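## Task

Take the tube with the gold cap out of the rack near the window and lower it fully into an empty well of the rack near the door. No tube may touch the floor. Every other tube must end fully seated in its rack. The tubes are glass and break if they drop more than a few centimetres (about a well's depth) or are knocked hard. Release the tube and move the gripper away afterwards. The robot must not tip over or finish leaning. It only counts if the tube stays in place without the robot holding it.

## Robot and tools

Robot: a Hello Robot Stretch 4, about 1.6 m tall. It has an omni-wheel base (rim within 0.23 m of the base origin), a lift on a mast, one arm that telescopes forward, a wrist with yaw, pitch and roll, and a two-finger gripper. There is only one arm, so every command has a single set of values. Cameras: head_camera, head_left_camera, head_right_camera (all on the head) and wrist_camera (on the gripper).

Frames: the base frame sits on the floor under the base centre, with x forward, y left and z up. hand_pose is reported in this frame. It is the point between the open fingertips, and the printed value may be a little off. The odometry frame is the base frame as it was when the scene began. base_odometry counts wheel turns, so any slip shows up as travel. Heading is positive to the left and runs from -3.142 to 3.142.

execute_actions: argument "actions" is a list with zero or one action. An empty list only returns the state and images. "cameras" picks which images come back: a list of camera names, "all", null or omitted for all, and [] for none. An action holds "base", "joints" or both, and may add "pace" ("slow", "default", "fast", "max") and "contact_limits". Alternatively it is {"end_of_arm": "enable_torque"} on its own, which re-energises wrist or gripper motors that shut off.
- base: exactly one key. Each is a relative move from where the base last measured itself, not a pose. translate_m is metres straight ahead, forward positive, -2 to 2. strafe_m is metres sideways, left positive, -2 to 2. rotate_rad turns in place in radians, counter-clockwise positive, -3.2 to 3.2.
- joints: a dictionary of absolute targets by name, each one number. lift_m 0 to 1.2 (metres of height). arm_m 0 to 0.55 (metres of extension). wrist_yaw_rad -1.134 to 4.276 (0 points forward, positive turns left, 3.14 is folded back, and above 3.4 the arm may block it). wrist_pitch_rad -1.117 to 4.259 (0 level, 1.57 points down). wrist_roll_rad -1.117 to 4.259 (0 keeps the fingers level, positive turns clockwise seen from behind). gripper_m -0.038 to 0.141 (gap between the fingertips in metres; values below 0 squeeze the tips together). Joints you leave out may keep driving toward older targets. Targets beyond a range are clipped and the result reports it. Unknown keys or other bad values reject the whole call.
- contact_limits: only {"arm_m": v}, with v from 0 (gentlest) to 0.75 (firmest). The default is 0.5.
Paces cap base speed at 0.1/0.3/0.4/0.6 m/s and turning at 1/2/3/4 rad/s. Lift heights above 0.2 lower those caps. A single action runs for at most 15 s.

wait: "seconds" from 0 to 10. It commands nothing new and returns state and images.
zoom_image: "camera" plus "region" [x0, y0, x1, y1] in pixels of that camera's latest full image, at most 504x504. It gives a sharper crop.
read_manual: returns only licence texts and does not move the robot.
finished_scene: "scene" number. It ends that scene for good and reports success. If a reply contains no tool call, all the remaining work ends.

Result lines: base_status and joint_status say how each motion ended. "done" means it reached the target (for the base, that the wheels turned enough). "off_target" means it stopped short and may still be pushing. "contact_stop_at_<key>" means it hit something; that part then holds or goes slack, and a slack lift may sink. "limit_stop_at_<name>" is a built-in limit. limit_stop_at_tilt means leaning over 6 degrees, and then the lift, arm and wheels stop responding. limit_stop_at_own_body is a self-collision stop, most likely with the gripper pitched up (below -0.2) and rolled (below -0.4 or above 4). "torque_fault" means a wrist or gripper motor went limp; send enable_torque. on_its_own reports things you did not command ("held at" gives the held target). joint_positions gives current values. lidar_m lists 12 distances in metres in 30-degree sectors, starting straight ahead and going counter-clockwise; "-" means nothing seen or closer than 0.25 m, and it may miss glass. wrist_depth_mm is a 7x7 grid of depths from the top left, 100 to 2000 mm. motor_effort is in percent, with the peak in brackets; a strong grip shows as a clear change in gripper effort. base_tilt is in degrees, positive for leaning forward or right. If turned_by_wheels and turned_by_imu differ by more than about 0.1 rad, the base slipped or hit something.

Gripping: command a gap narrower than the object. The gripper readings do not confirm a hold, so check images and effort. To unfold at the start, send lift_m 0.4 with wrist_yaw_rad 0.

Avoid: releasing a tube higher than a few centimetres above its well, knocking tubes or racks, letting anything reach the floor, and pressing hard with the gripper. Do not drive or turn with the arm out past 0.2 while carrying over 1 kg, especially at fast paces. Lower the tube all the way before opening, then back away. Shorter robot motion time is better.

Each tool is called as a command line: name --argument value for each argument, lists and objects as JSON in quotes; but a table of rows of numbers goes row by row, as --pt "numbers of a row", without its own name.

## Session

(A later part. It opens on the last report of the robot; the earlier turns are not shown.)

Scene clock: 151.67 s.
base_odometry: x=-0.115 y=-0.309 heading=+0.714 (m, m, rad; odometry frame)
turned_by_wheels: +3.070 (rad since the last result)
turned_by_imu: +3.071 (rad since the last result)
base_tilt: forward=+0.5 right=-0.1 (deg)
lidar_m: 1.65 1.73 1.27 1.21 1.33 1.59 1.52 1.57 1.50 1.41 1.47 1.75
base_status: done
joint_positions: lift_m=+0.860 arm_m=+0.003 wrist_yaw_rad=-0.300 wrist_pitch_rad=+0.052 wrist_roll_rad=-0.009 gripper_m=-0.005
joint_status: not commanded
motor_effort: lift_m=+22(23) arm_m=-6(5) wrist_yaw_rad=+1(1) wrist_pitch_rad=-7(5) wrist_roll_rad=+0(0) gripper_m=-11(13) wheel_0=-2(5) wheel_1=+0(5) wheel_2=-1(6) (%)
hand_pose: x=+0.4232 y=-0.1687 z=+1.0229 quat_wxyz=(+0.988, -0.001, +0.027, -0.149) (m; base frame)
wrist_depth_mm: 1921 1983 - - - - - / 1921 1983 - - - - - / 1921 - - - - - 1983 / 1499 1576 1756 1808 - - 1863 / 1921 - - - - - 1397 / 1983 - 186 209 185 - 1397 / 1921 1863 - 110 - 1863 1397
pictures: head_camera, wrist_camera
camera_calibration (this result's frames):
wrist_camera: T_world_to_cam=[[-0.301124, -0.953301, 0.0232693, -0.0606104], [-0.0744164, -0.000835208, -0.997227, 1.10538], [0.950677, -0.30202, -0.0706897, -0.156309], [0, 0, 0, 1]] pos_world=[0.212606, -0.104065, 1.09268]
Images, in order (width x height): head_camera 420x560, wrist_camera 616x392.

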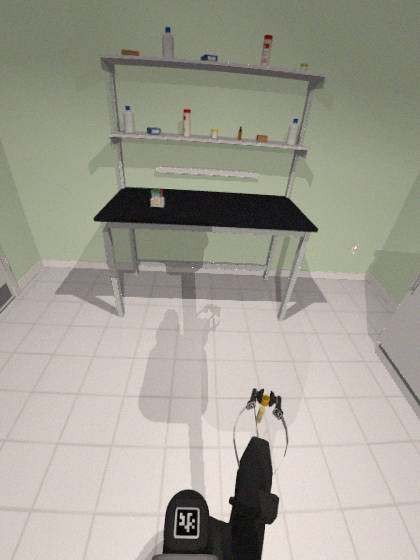

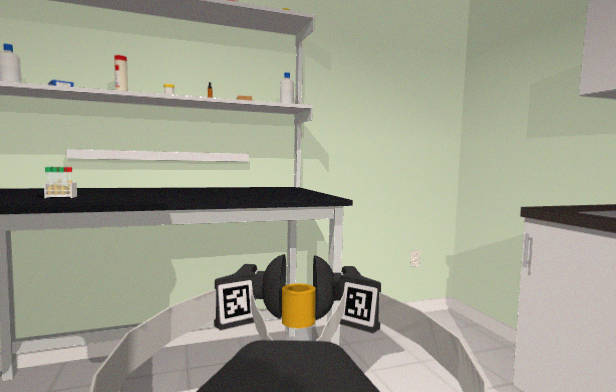

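execute_actions --actions '[{"joints":{"lift_m":1.08},"base":{"strafe_m":0.25}}]' --cameras '[]'

execute_actions --actions '[{"base":{"translate_m":1.15},"joints":{"wrist_yaw_rad":-0.7}}]' --cameras '["head_camera"]'

Scene clock: 161.47 s.
base_odometry: x=-0.279 y=-0.120 heading=+0.714 (m, m, rad; odometry frame)
turned_by_wheels: +0.000 (rad since the last result)
turned_by_imu: +0.001 (rad since the last result)
base_tilt: forward=+0.5 right=-0.1 (deg)
lidar_m: 1.66 1.72 1.02 0.98 1.11 1.55 1.52 1.56 2.40 1.67 1.73 0.41
base_status: done
joint_positions: lift_m=+1.080 arm_m=+0.003 wrist_yaw_rad=-0.300 wrist_pitch_rad=+0.052 wrist_roll_rad=-0.009 gripper_m=-0.005
joint_status: all done
motor_effort: lift_m=+23(25) arm_m=-6(6) wrist_yaw_rad=+1(1) wrist_pitch_rad=-7(5) wrist_roll_rad=+0(0) gripper_m=-14(14) wheel_0=+2(8) wheel_1=-1(9) wheel_2=+0(1) (%)
hand_pose: x=+0.4232 y=-0.1687 z=+1.2429 quat_wxyz=(+0.988, -0.001, +0.027, -0.149) (m; base frame)
wrist_depth_mm: 1921 1983 - - - - - / 1863 - - - - - - / 1808 - - - - - - / 1921 - - - - - - / 1576 1576 1576 1661 - - - / 1983 - 186 209 185 - 1661 / 1921 - - 110 - - 1708
pictures: none
No camera images: the call's "cameras" was empty. Leave "cameras" out to get every camera's image.

Scene clock: 166.80 s.
base_odometry: x=+0.590 y=+0.633 heading=+0.714 (m, m, rad; odometry frame)
turned_by_wheels: +0.000 (rad since the last result)
turned_by_imu: +0.000 (rad since the last result)
base_tilt: forward=+0.5 right=-0.1 (deg)
lidar_m: 0.51 0.54 1.53 1.41 1.07 1.41 3.37 2.82 1.75 1.63 0.76 0.38
base_status: done
joint_positions: lift_m=+1.080 arm_m=+0.003 wrist_yaw_rad=-0.700 wrist_pitch_rad=+0.052 wrist_roll_rad=-0.009 gripper_m=-0.005
joint_status: all done
motor_effort: lift_m=+23(23) arm_m=-5(6) wrist_yaw_rad=+0(5) wrist_pitch_rad=-9(6) wrist_roll_rad=+0(1) gripper_m=-11(10) wheel_0=+1(6) wheel_1=-1(7) wheel_2=+2(10) (%)
hand_pose: x=+0.3379 y=-0.2524 z=+1.2429 quat_wxyz=(+0.939, +0.005, +0.026, -0.343) (m; base frame)
wrist_depth_mm: 931 1060 1255 1366 1921 - 1863 / 946 1078 1281 1537 1921 - 1808 / 931 1078 1229 1430 - - 1863 / 960 1118 1308 1576 - - 1863 / 960 1098 1281 1499 - - 1863 / 960 1008 185 208 185 - 1863 / 732 661 732 110 798 - 1921
pictures: head_camera
Images, in order (width x height): head_camera 420x560.

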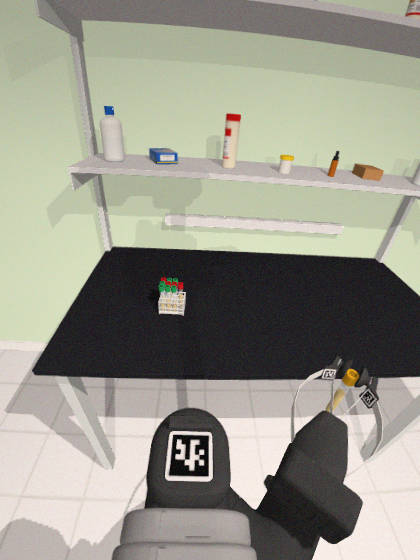

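zoom_image --camera "head_camera" --region '[145, 265, 200, 325]'

Region (145, 265, 200, 325) of head_camera's 420x560 image, scaled by 8.400, with more detail than that image has; it fills the left 462 columns of this view, and the rest is white.

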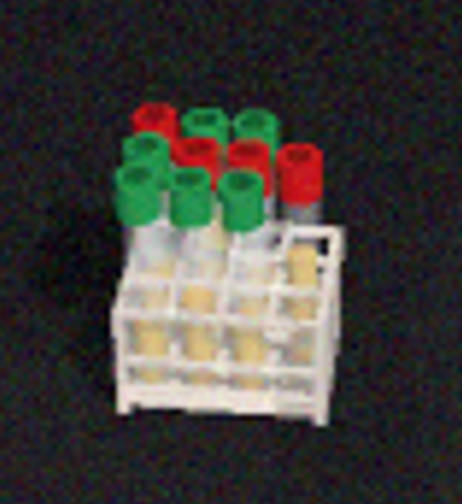

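execute_actions --actions '[{"base":{"strafe_m":-0.23},"joints":{"wrist_yaw_rad":1.5,"arm_m":0.5},"pace":"slow"}]' --cameras '[]'

execute_actions --actions '[{"joints":{"lift_m":0.96},"pace":"slow"}]' --cameras '["head_camera","wrist_camera"]'

zoom_image --camera "head_camera" --region '[80, 255, 170, 330]'

Scene clock: 201.43 s.
base_odometry: x=+0.741 y=+0.459 heading=+0.714 (m, m, rad; odometry frame)
turned_by_wheels: +0.000 (rad since the last result)
turned_by_imu: +0.004 (rad since the last result)
base_tilt: forward=+0.6 right=-0.1 (deg)
lidar_m: 0.50 0.54 0.76 1.59 1.30 1.72 3.37 2.09 1.48 1.42 0.78 0.56
base_status: done
joint_positions: lift_m=+1.080 arm_m=+0.499 wrist_yaw_rad=+1.500 wrist_pitch_rad=+0.052 wrist_roll_rad=-0.009 gripper_m=-0.005
joint_status: all done
motor_effort: lift_m=+23(23) arm_m=+6(6) wrist_yaw_rad=+2(5) wrist_pitch_rad=-7(7) wrist_roll_rad=+0(0) gripper_m=-12(12) wheel_0=+1(5) wheel_1=-1(6) wheel_2=+0(0) (%)
hand_pose: x=+0.7776 y=+0.2812 z=+1.2429 quat_wxyz=(+0.731, -0.021, +0.016, +0.681) (m; base frame)
wrist_depth_mm: 1537 1537 1576 1708 1661 991 496 / 1537 1576 1618 1661 1661 931 332 / 1537 1537 1576 1661 1618 647 661 / 1576 1576 1661 1708 1661 991 683 / 1618 1618 1618 1708 1618 991 683 / 1618 1618 186 208 185 991 699 / 1661 1618 1661 110 1499 723 699
pictures: none
No camera images: the call's "cameras" was empty. Leave "cameras" out to get every camera's image.

Scene clock: 203.27 s.
base_odometry: x=+0.741 y=+0.459 heading=+0.714 (m, m, rad; odometry frame)
turned_by_wheels: +0.000 (rad since the last result)
turned_by_imu: +0.001 (rad since the last result)
base_tilt: forward=+0.6 right=-0.1 (deg)
lidar_m: 0.51 0.56 0.75 1.59 1.30 1.74 3.37 2.10 1.48 1.43 0.77 0.56
base_status: not commanded
joint_positions: lift_m=+0.960 arm_m=+0.499 wrist_yaw_rad=+1.500 wrist_pitch_rad=+0.052 wrist_roll_rad=-0.009 gripper_m=-0.005
joint_status: all done
motor_effort: lift_m=+18(20) arm_m=+6(6) wrist_yaw_rad=+2(2) wrist_pitch_rad=-8(7) wrist_roll_rad=+0(0) gripper_m=-14(11) wheel_0=+1(1) wheel_1=-1(1) wheel_2=+0(0) (%)
hand_pose: x=+0.7776 y=+0.2812 z=+1.1234 quat_wxyz=(+0.731, -0.021, +0.016, +0.681) (m; base frame)
wrist_depth_mm: 1499 1537 1576 1661 1661 488 484 / 1537 1537 1618 1661 1661 640 654 / 1576 1618 1576 1661 1708 991 668 / 1576 1618 1618 1708 1618 976 676 / 1618 1618 1708 1708 1618 976 691 / 1618 1618 186 209 185 878 676 / 1661 455 504 110 492 496 521
pictures: head_camera, wrist_camera
camera_calibration (this result's frames):
wrist_camera: T_world_to_cam=[[0.996775, -0.0768045, 0.0232671, -0.783024], [0.0177133, -0.0722154, -0.997232, 1.18072], [0.0782721, 0.994427, -0.070622, -0.0364401], [0, 0, 0, 1]] pos_world=[0.762436, 0.0613635, 1.1931]
Images, in order (width x height): head_camera 420x560, wrist_camera 616x392.

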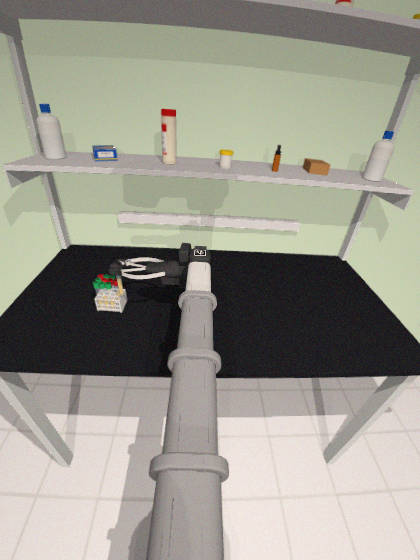

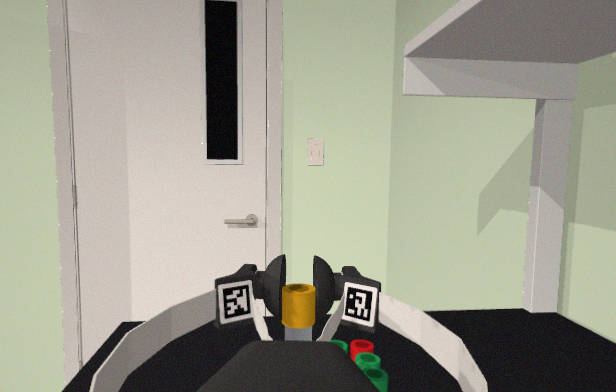

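Region (80, 255, 170, 330) of head_camera's 420x560 image, scaled by 5.600, with more detail than that image has.

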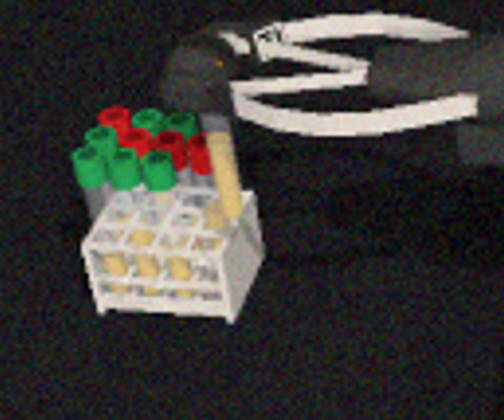

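execute_actions --actions '[{"joints":{"lift_m":0.95,"arm_m":0.507},"base":{"strafe_m":0.012},"pace":"slow"}]' --cameras '["head_camera","wrist_camera"]'

zoom_image --camera "head_camera" --region '[88, 260, 143, 320]'

zoom_image --camera "wrist_camera" --region '[220, 270, 400, 392]'

Scene clock: 214.83 s.
base_odometry: x=+0.733 y=+0.468 heading=+0.714 (m, m, rad; odometry frame)
turned_by_wheels: +0.000 (rad since the last result)
turned_by_imu: +0.001 (rad since the last result)
base_tilt: forward=+0.5 right=-0.1 (deg)
lidar_m: 0.51 0.55 0.73 1.58 1.29 1.71 3.36 2.12 1.50 1.43 0.77 0.55
base_status: done
joint_positions: lift_m=+0.950 arm_m=+0.506 wrist_yaw_rad=+1.500 wrist_pitch_rad=+0.052 wrist_roll_rad=-0.009 gripper_m=-0.005
joint_status: all done
motor_effort: lift_m=+18(18) arm_m=+6(6) wrist_yaw_rad=+2(2) wrist_pitch_rad=-6(6) wrist_roll_rad=+0(1) gripper_m=-9(12) wheel_0=-2(4) wheel_1=+2(2) wheel_2=+0(2) (%)
hand_pose: x=+0.7846 y=+0.2812 z=+1.1134 quat_wxyz=(+0.731, -0.021, +0.016, +0.681) (m; base frame)
wrist_depth_mm: 1499 1499 1537 1618 1661 517 517 / 1499 1576 1576 1661 1661 640 647 / 1499 1576 1576 1661 1618 976 661 / 1576 1576 1661 1661 1618 960 668 / 1576 1661 1661 1708 1661 960 676 / 1618 1618 185 209 185 691 668 / 1661 442 492 110 469 477 508
pictures: head_camera, wrist_camera
camera_calibration (this result's frames):
wrist_camera: T_world_to_cam=[[0.996775, -0.0768045, 0.0232671, -0.78977], [0.0177133, -0.0722154, -0.997232, 1.17063], [0.0782721, 0.994427, -0.0706221, -0.037694], [0, 0, 0, 1]] pos_world=[0.769438, 0.0613635, 1.1831]
Images, in order (width x height): head_camera 420x560, wrist_camera 616x392.

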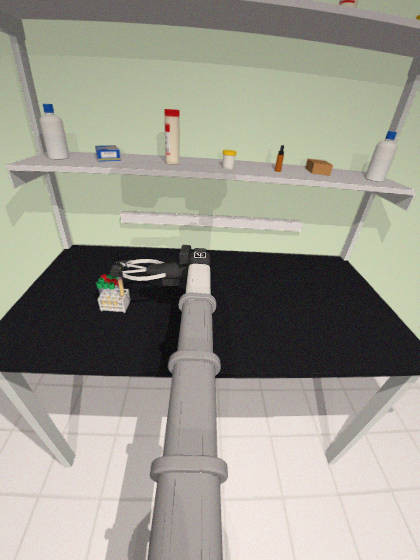

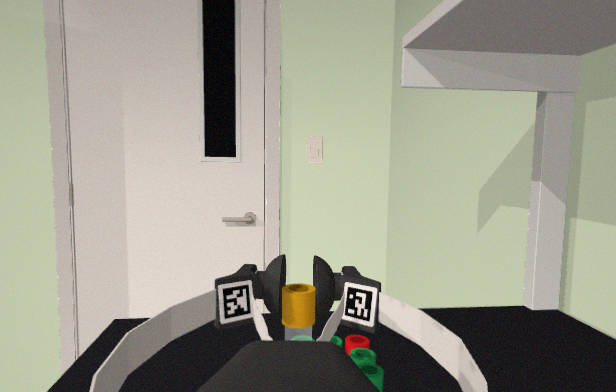

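Region (88, 260, 143, 320) of head_camera's 420x560 image, scaled by 8.400, with more detail than that image has; it fills the left 462 columns of this view, and the rest is white.

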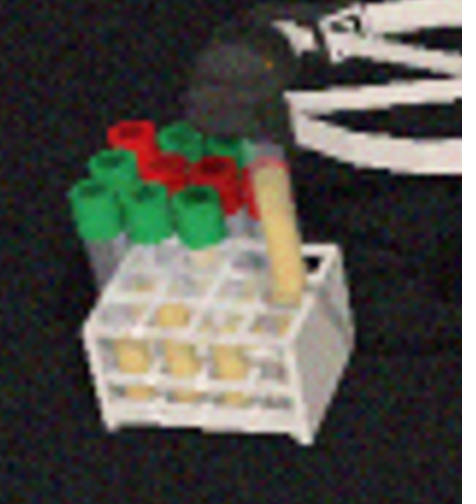

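Region (220, 270, 400, 392) of wrist_camera's 616x392 image, scaled by 2.800; it fills the top 342 rows of this view, and the rest is white.

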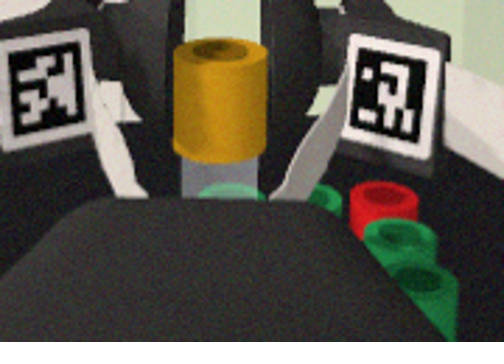

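execute_actions --actions '[{"joints":{"arm_m":0.511},"base":{"strafe_m":0.01},"pace":"slow"}]' --cameras '[]'

execute_actions --actions '[{"joints":{"lift_m":0.94},"pace":"slow"}]' --cameras '["head_camera","wrist_camera"]'

zoom_image --camera "head_camera" --region '[88, 260, 143, 320]'

zoom_image --camera "wrist_camera" --region '[220, 270, 400, 392]'

Scene clock: 229.17 s.
base_odometry: x=+0.726 y=+0.476 heading=+0.714 (m, m, rad; odometry frame)
turned_by_wheels: +0.000 (rad since the last result)
turned_by_imu: +0.001 (rad since the last result)
base_tilt: forward=+0.5 right=-0.1 (deg)
lidar_m: 0.51 0.55 0.74 1.59 1.26 1.70 3.37 2.13 1.52 1.44 0.77 0.55
base_status: done
joint_positions: lift_m=+0.950 arm_m=+0.510 wrist_yaw_rad=+1.500 wrist_pitch_rad=+0.052 wrist_roll_rad=-0.009 gripper_m=-0.005
joint_status: all done
motor_effort: lift_m=+17(17) arm_m=+6(6) wrist_yaw_rad=+2(2) wrist_pitch_rad=-7(4) wrist_roll_rad=+0(0) gripper_m=-11(11) wheel_0=+0(5) wheel_1=+0(6) wheel_2=+0(0) (%)
hand_pose: x=+0.7886 y=+0.2812 z=+1.1134 quat_wxyz=(+0.731, -0.021, +0.016, +0.681) (m; base frame)
wrist_depth_mm: 1499 1537 1537 1618 1618 517 517 / 1499 1537 1537 1618 1661 621 640 / 1576 1576 1576 1618 1661 960 654 / 1576 1537 1618 1708 1618 960 668 / 1537 1661 1618 1756 1576 976 668 / 1618 1618 186 208 185 866 661 / 1618 442 488 110 473 473 508
pictures: none
No camera images: the call's "cameras" was empty. Leave "cameras" out to get every camera's image.

Scene clock: 229.90 s.
base_odometry: x=+0.726 y=+0.476 heading=+0.714 (m, m, rad; odometry frame)
turned_by_wheels: +0.000 (rad since the last result)
turned_by_imu: +0.000 (rad since the last result)
base_tilt: forward=+0.6 right=-0.1 (deg)
lidar_m: 0.49 0.54 0.74 1.57 1.28 1.69 3.39 2.12 1.52 1.43 0.77 0.56
base_status: not commanded
joint_positions: lift_m=+0.940 arm_m=+0.510 wrist_yaw_rad=+1.500 wrist_pitch_rad=+0.052 wrist_roll_rad=-0.009 gripper_m=-0.005
joint_status: all done
motor_effort: lift_m=+17(19) arm_m=+6(5) wrist_yaw_rad=+1(2) wrist_pitch_rad=-7(7) wrist_roll_rad=+1(1) gripper_m=-13(9) wheel_0=+0(0) wheel_1=+0(1) wheel_2=+0(0) (%)
hand_pose: x=+0.7886 y=+0.2812 z=+1.1034 quat_wxyz=(+0.731, -0.021, +0.016, +0.681) (m; base frame)
wrist_depth_mm: 1499 1499 1537 1618 1576 544 544 / 1499 1499 1618 1661 1618 866 647 / 1537 1537 1618 1618 1618 960 654 / 1576 1576 1661 1708 1661 976 668 / 1537 1618 1661 1661 1618 976 661 / 1576 1618 186 209 185 668 654 / 1618 424 473 110 452 455 488
pictures: head_camera, wrist_camera
camera_calibration (this result's frames):
wrist_camera: T_world_to_cam=[[0.996775, -0.0768046, 0.0232671, -0.793526], [0.0177133, -0.0722155, -0.997232, 1.16058], [0.0782722, 0.994427, -0.0706221, -0.0387137], [0, 0, 0, 1]] pos_world=[0.773439, 0.0613635, 1.1731]
Images, in order (width x height): head_camera 420x560, wrist_camera 616x392.

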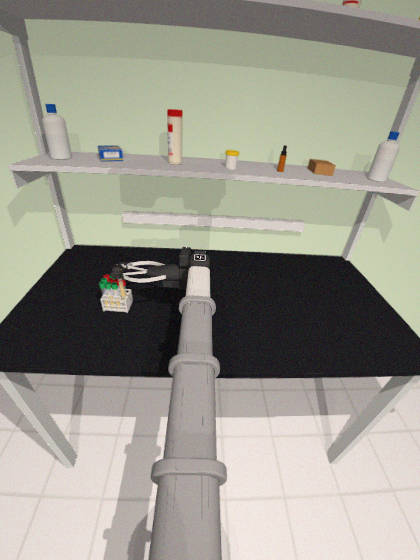

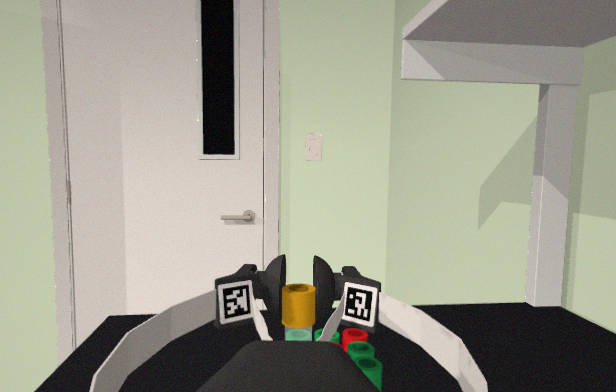

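Region (88, 260, 143, 320) of head_camera's 420x560 image, scaled by 8.400, with more detail than that image has; it fills the left 462 columns of this view, and the rest is white.

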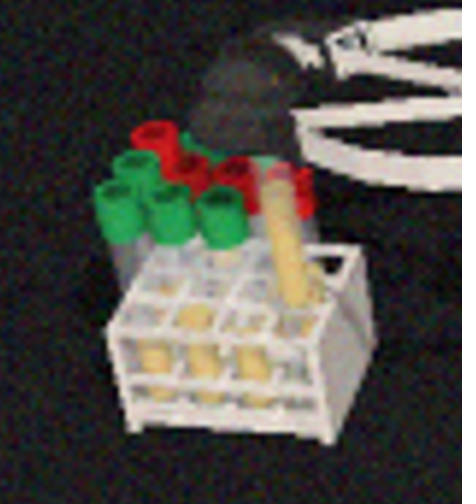

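Region (220, 270, 400, 392) of wrist_camera's 616x392 image, scaled by 2.800; it fills the top 342 rows of this view, and the rest is white.

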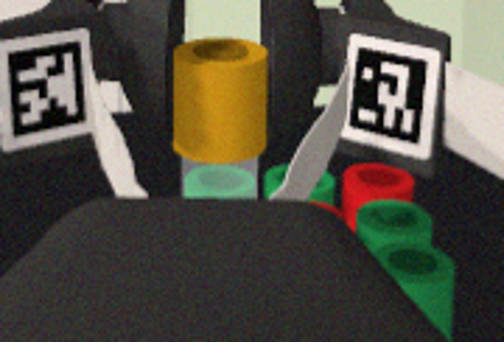

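execute_actions --actions '[{"joints":{"arm_m":0.513},"base":{"strafe_m":0.002},"pace":"slow"}]' --cameras '[]'

execute_actions --actions '[{"joints":{"lift_m":0.928},"pace":"slow"}]' --cameras '["head_camera"]'

zoom_image --camera "head_camera" --region '[88, 260, 143, 320]'

Scene clock: 238.17 s.
base_odometry: x=+0.725 y=+0.477 heading=+0.714 (m, m, rad; odometry frame)
turned_by_wheels: +0.000 (rad since the last result)
turned_by_imu: +0.001 (rad since the last result)
base_tilt: forward=+0.5 right=-0.1 (deg)
lidar_m: 0.50 0.54 0.74 1.60 1.28 1.69 3.37 2.14 1.51 1.44 0.76 0.56
base_status: done
joint_positions: lift_m=+0.940 arm_m=+0.512 wrist_yaw_rad=+1.500 wrist_pitch_rad=+0.052 wrist_roll_rad=-0.009 gripper_m=-0.005
joint_status: all done
motor_effort: lift_m=+17(17) arm_m=+6(8) wrist_yaw_rad=+2(2) wrist_pitch_rad=-6(6) wrist_roll_rad=+0(0) gripper_m=-14(12) wheel_0=+1(4) wheel_1=+0(5) wheel_2=-1(1) (%)
hand_pose: x=+0.7906 y=+0.2812 z=+1.1034 quat_wxyz=(+0.731, -0.021, +0.016, +0.681) (m; base frame)
wrist_depth_mm: 1464 1499 1537 1661 1661 539 544 / 1499 1537 1618 1618 1618 866 640 / 1537 1576 1576 1661 1618 976 654 / 1576 1576 1576 1618 1576 960 661 / 1537 1618 1618 1661 1618 960 661 / 1618 1576 185 208 185 661 661 / 1661 421 469 110 452 459 484
pictures: none
No camera images: the call's "cameras" was empty. Leave "cameras" out to get every camera's image.

Scene clock: 238.93 s.
base_odometry: x=+0.725 y=+0.477 heading=+0.714 (m, m, rad; odometry frame)
turned_by_wheels: +0.000 (rad since the last result)
turned_by_imu: +0.000 (rad since the last result)
base_tilt: forward=+0.6 right=-0.1 (deg)
lidar_m: 0.52 0.55 0.73 1.57 1.27 1.69 3.39 2.12 1.52 1.43 0.76 0.56
base_status: not commanded
joint_positions: lift_m=+0.928 arm_m=+0.512 wrist_yaw_rad=+1.500 wrist_pitch_rad=+0.052 wrist_roll_rad=-0.009 gripper_m=-0.005
joint_status: all done
motor_effort: lift_m=+17(18) arm_m=+6(6) wrist_yaw_rad=+2(2) wrist_pitch_rad=-8(7) wrist_roll_rad=+0(0) gripper_m=-8(11) wheel_0=+0(0) wheel_1=+0(0) wheel_2=+0(0) (%)
hand_pose: x=+0.7906 y=+0.2812 z=+1.0913 quat_wxyz=(+0.731, -0.021, +0.016, +0.681) (m; base frame)
wrist_depth_mm: 1499 1576 1499 1661 1618 580 574 / 1537 1537 1576 1661 1661 866 634 / 1537 1576 1576 1661 1661 960 647 / 1499 1576 1576 1708 1618 960 661 / 1618 1576 1618 1661 1618 960 668 / 1618 1576 185 208 184 634 640 / 1618 404 445 110 430 436 462
pictures: head_camera
Images, in order (width x height): head_camera 420x560.

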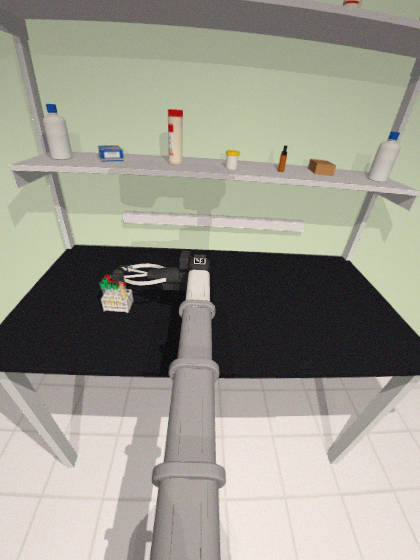

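Region (88, 260, 143, 320) of head_camera's 420x560 image, scaled by 8.400, with more detail than that image has; it fills the left 462 columns of this view, and the rest is white.

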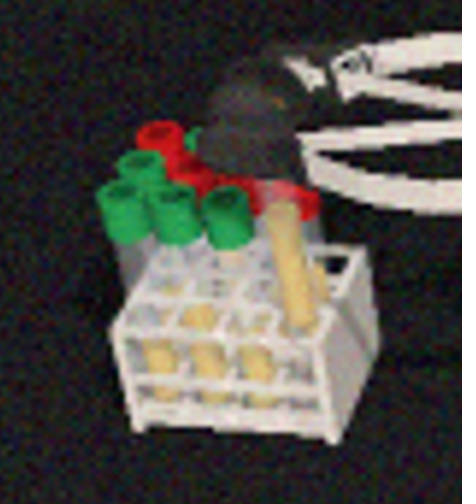

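execute_actions --actions '[{"joints":{"lift_m":0.917},"pace":"slow"}]' --cameras '["head_camera","wrist_camera"]'

zoom_image --camera "head_camera" --region '[88, 260, 143, 320]'

Scene clock: 244.20 s.
base_odometry: x=+0.725 y=+0.477 heading=+0.714 (m, m, rad; odometry frame)
turned_by_wheels: +0.000 (rad since the last result)
turned_by_imu: +0.001 (rad since the last result)
base_tilt: forward=+0.6 right=-0.1 (deg)
lidar_m: 0.52 0.54 0.74 1.59 1.28 1.70 3.38 2.11 1.53 1.44 0.76 0.55
base_status: not commanded
joint_positions: lift_m=+0.917 arm_m=+0.512 wrist_yaw_rad=+1.500 wrist_pitch_rad=+0.052 wrist_roll_rad=-0.009 gripper_m=-0.005
joint_status: all done
motor_effort: lift_m=+17(16) arm_m=+6(6) wrist_yaw_rad=+1(2) wrist_pitch_rad=-6(7) wrist_roll_rad=+0(0) gripper_m=-13(11) wheel_0=+1(0) wheel_1=+0(0) wheel_2=+0(0) (%)
hand_pose: x=+0.7905 y=+0.2812 z=+1.0804 quat_wxyz=(+0.731, -0.021, +0.016, +0.681) (m; base frame)
wrist_depth_mm: 1537 1499 1537 1576 1661 603 609 / 1499 1499 1576 1661 1618 917 640 / 1537 1537 1618 1618 1618 946 654 / 1537 1537 1661 1708 1618 976 661 / 1618 1576 1618 1756 1618 976 661 / 1618 585 185 208 185 597 615 / 452 384 430 110 410 415 439
pictures: head_camera, wrist_camera
camera_calibration (this result's frames):
wrist_camera: T_world_to_cam=[[0.996781, -0.0767167, 0.0232669, -0.794987], [0.0177196, -0.0722139, -0.997232, 1.13761], [0.0781845, 0.994434, -0.0706221, -0.0404343], [0, 0, 0, 1]] pos_world=[0.775432, 0.0613717, 1.1501]
Images, in order (width x height): head_camera 420x560, wrist_camera 616x392.

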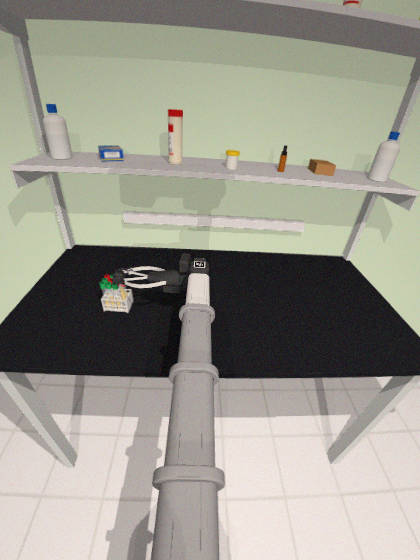

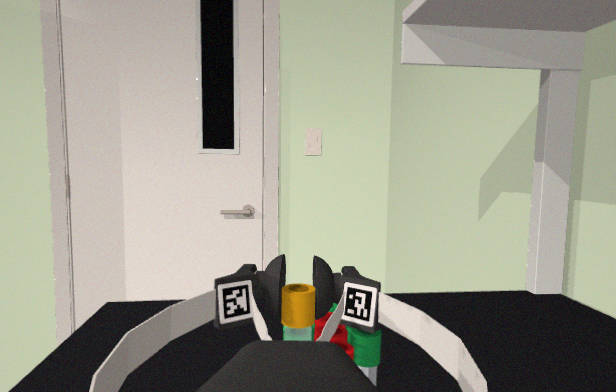

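Region (88, 260, 143, 320) of head_camera's 420x560 image, scaled by 8.400, with more detail than that image has; it fills the left 462 columns of this view, and the rest is white.

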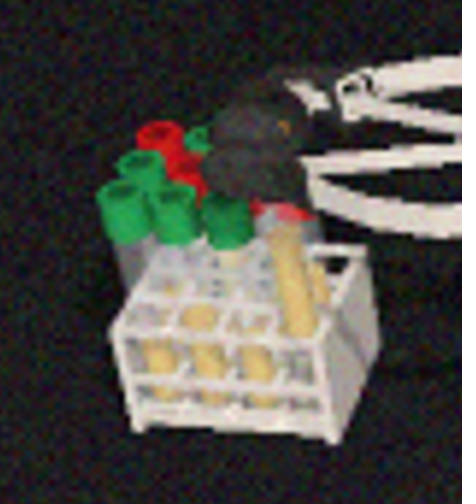

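execute_actions --actions '[{"joints":{"lift_m":0.911},"pace":"slow"}]' --cameras '[]'

Scene clock: 249.43 s.
base_odometry: x=+0.725 y=+0.477 heading=+0.714 (m, m, rad; odometry frame)
turned_by_wheels: +0.000 (rad since the last result)
turned_by_imu: +0.001 (rad since the last result)
base_tilt: forward=+0.6 right=-0.1 (deg)
lidar_m: 0.52 0.55 0.75 1.58 1.27 1.70 3.39 2.14 1.51 1.43 0.79 0.56
base_status: not commanded
joint_positions: lift_m=+0.911 arm_m=+0.512 wrist_yaw_rad=+1.500 wrist_pitch_rad=+0.052 wrist_roll_rad=-0.009 gripper_m=-0.005
joint_status: all done
motor_effort: lift_m=+17(16) arm_m=+5(5) wrist_yaw_rad=+2(2) wrist_pitch_rad=-8(6) wrist_roll_rad=+0(0) gripper_m=-10(14) wheel_0=+1(1) wheel_1=+0(0) wheel_2=+0(0) (%)
hand_pose: x=+0.7905 y=+0.2812 z=+1.0744 quat_wxyz=(+0.731, -0.021, +0.016, +0.681) (m; base frame)
wrist_depth_mm: 1537 1537 1537 1618 1618 603 615 / 1499 1537 1576 1661 1618 931 640 / 1537 1537 1576 1661 1576 960 640 / 1576 1576 1661 1661 1618 960 654 / 1618 1618 1661 1756 1618 960 668 / 1576 569 185 208 185 585 603 / 439 377 415 110 399 399 427
pictures: none
No camera images: the call's "cameras" was empty. Leave "cameras" out to get every camera's image.

execute_actions --actions '[{"joints":{"gripper_m":0.008},"base":{"strafe_m":-0.003},"pace":"slow"}]' --cameras '[]'

execute_actions --actions '[{"joints":{"gripper_m":0.022},"pace":"slow"}]' --cameras '["wrist_camera"]'

execute_actions --actions '[{"joints":{"lift_m":0.96}}]' --cameras '["wrist_camera"]'

Scene clock: 254.87 s.
base_odometry: x=+0.727 y=+0.475 heading=+0.714 (m, m, rad; odometry frame)
turned_by_wheels: +0.000 (rad since the last result)
turned_by_imu: +0.001 (rad since the last result)
base_tilt: forward=+0.6 right=-0.1 (deg)
lidar_m: 0.53 0.55 0.74 1.59 1.26 1.69 3.37 2.12 1.52 1.44 0.77 0.57
base_status: done
joint_positions: lift_m=+0.911 arm_m=+0.512 wrist_yaw_rad=+1.500 wrist_pitch_rad=+0.052 wrist_roll_rad=-0.009 gripper_m=+0.008
joint_status: all done
motor_effort: lift_m=+18(18) arm_m=+6(6) wrist_yaw_rad=+2(2) wrist_pitch_rad=-6(8) wrist_roll_rad=+0(1) gripper_m=-8(13) wheel_0=+2(4) wheel_1=-1(2) wheel_2=+0(0) (%)
hand_pose: x=+0.7905 y=+0.2812 z=+1.0744 quat_wxyz=(+0.731, -0.021, +0.016, +0.681) (m; base frame)
wrist_depth_mm: 1464 1499 1537 1576 1618 609 627 / 1537 1537 1576 1576 1661 931 647 / 1537 1537 1576 1661 1618 946 647 / 1576 1576 1661 1618 1576 960 654 / 1618 1618 1618 1708 1618 960 668 / 1576 574 186 213 188 585 597 / 436 375 418 110 397 402 427
pictures: none
No camera images: the call's "cameras" was empty. Leave "cameras" out to get every camera's image.

Scene clock: 255.83 s.
base_odometry: x=+0.727 y=+0.475 heading=+0.714 (m, m, rad; odometry frame)
turned_by_wheels: +0.000 (rad since the last result)
turned_by_imu: +0.000 (rad since the last result)
base_tilt: forward=+0.6 right=-0.1 (deg)
lidar_m: 0.51 0.55 0.73 1.59 1.27 1.71 3.37 2.12 1.52 1.43 0.78 0.56
base_status: not commanded
joint_positions: lift_m=+0.911 arm_m=+0.512 wrist_yaw_rad=+1.500 wrist_pitch_rad=+0.052 wrist_roll_rad=-0.009 gripper_m=+0.022
joint_status: all done
motor_effort: lift_m=+17(18) arm_m=+6(5) wrist_yaw_rad=+1(1) wrist_pitch_rad=-8(6) wrist_roll_rad=+0(0) gripper_m=-3(10) wheel_0=+2(2) wheel_1=-1(1) wheel_2=+0(0) (%)
hand_pose: x=+0.7905 y=+0.2812 z=+1.0744 quat_wxyz=(+0.731, -0.021, +0.016, +0.681) (m; base frame)
wrist_depth_mm: 1499 1576 1537 1618 1618 609 621 / 1576 1537 1576 1661 1576 904 640 / 1499 1576 1576 1661 1661 960 654 / 1576 1537 1618 1708 1576 960 661 / 1576 1618 1618 1708 1661 960 668 / 1576 564 187 213 237 585 597 / 439 375 415 110 397 424 430
pictures: wrist_camera
camera_calibration (this result's frames):
wrist_camera: T_world_to_cam=[[0.996785, -0.0766713, 0.0232669, -0.794851], [0.0177228, -0.072213, -0.997232, 1.13163], [0.0781392, 0.994438, -0.070622, -0.040827], [0, 0, 0, 1]] pos_world=[0.77543, 0.0613759, 1.14411]
Images, in order (width x height): wrist_camera 616x392.

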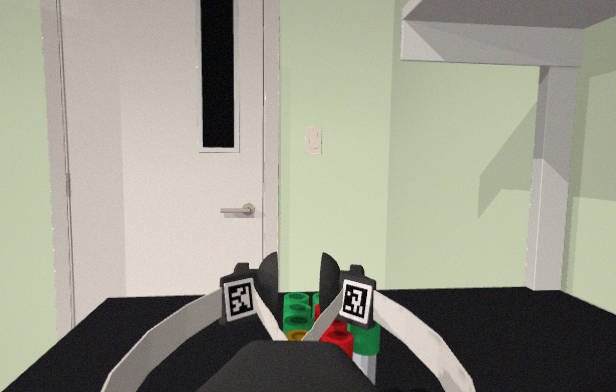

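Scene clock: 256.93 s.
base_odometry: x=+0.727 y=+0.475 heading=+0.714 (m, m, rad; odometry frame)
turned_by_wheels: +0.000 (rad since the last result)
turned_by_imu: +0.000 (rad since the last result)
base_tilt: forward=+0.6 right=-0.1 (deg)
lidar_m: 0.52 0.54 0.75 1.59 1.27 1.69 3.38 2.12 1.50 1.45 0.77 0.56
base_status: not commanded
joint_positions: lift_m=+0.960 arm_m=+0.512 wrist_yaw_rad=+1.500 wrist_pitch_rad=+0.052 wrist_roll_rad=-0.009 gripper_m=+0.022
joint_status: all done
motor_effort: lift_m=+23(25) arm_m=+6(6) wrist_yaw_rad=+1(2) wrist_pitch_rad=-6(6) wrist_roll_rad=+0(0) gripper_m=+2(4) wheel_0=+2(2) wheel_1=-1(1) wheel_2=+0(0) (%)
hand_pose: x=+0.7905 y=+0.2812 z=+1.1229 quat_wxyz=(+0.731, -0.021, +0.016, +0.681) (m; base frame)
wrist_depth_mm: 1499 1537 1576 1661 1618 488 488 / 1537 1537 1576 1618 1618 634 640 / 1537 1576 1576 1618 1576 976 654 / 1537 1618 1576 1661 1576 976 661 / 1576 1618 1661 1708 1618 960 661 / 1576 1618 187 214 609 866 668 / 1618 455 508 110 488 517 525
pictures: wrist_camera
camera_calibration (this result's frames):
wrist_camera: T_world_to_cam=[[0.996785, -0.0766717, 0.0232671, -0.795984], [0.0177239, -0.0722003, -0.997233, 1.18003], [0.0781394, 0.994439, -0.0706093, -0.0374143], [0, 0, 0, 1]] pos_world=[0.775433, 0.0613752, 1.19264]
Images, in order (width x height): wrist_camera 616x392.

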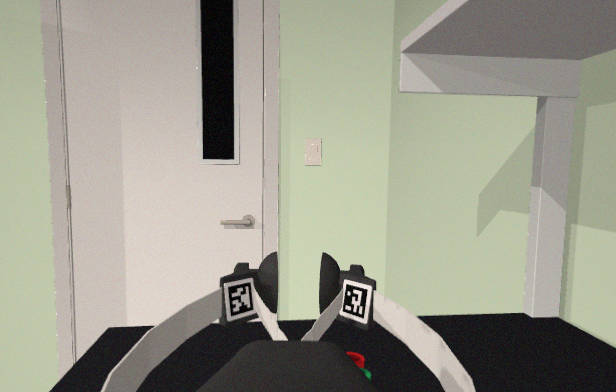

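execute_actions --actions '[{"joints":{"arm_m":0.15}}]' --cameras '["head_camera"]'

zoom_image --camera "head_camera" --region '[88, 260, 143, 320]'

Scene clock: 263.17 s.
base_odometry: x=+0.727 y=+0.475 heading=+0.714 (m, m, rad; odometry frame)
turned_by_wheels: +0.000 (rad since the last result)
turned_by_imu: +0.002 (rad since the last result)
base_tilt: forward=+0.6 right=-0.1 (deg)
lidar_m: 0.51 0.54 0.74 1.58 1.27 1.67 3.37 2.11 1.51 1.44 0.78 0.55
base_status: not commanded
joint_positions: lift_m=+0.960 arm_m=+0.151 wrist_yaw_rad=+1.500 wrist_pitch_rad=+0.052 wrist_roll_rad=-0.009 gripper_m=+0.022
joint_status: all done
motor_effort: lift_m=+23(23) arm_m=-6(5) wrist_yaw_rad=+1(1) wrist_pitch_rad=-7(7) wrist_roll_rad=+1(1) gripper_m=-7(4) wheel_0=+2(2) wheel_1=-1(1) wheel_2=+0(0) (%)
hand_pose: x=+0.4295 y=+0.2812 z=+1.1229 quat_wxyz=(+0.731, -0.021, +0.016, +0.681) (m; base frame)
wrist_depth_mm: 1430 1499 1537 1537 1661 1618 1160 / 1430 1537 1576 1618 1708 1618 1138 / 1430 1537 1576 1618 1661 1661 1160 / 1397 1537 1661 1661 1756 1618 1118 / 1430 1618 1618 1708 1756 1618 1182 / 1430 1618 188 213 615 1430 1060 / 1397 1661 1661 110 492 521 525
pictures: head_camera
Images, in order (width x height): head_camera 420x560.

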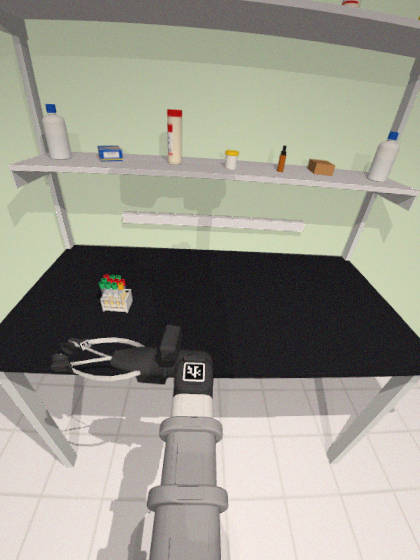

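Region (88, 260, 143, 320) of head_camera's 420x560 image, scaled by 8.400, with more detail than that image has; it fills the left 462 columns of this view, and the rest is white.

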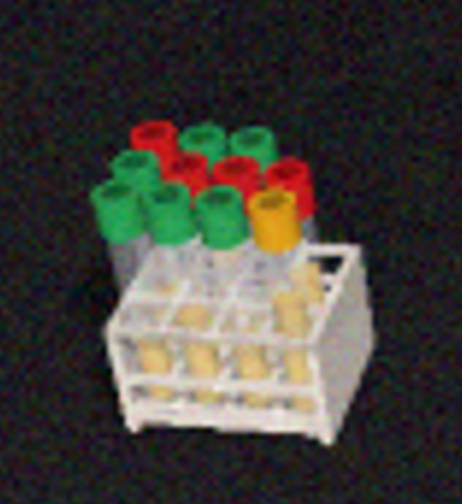

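finished_scene --scene 2

The scene is finished: the task was done.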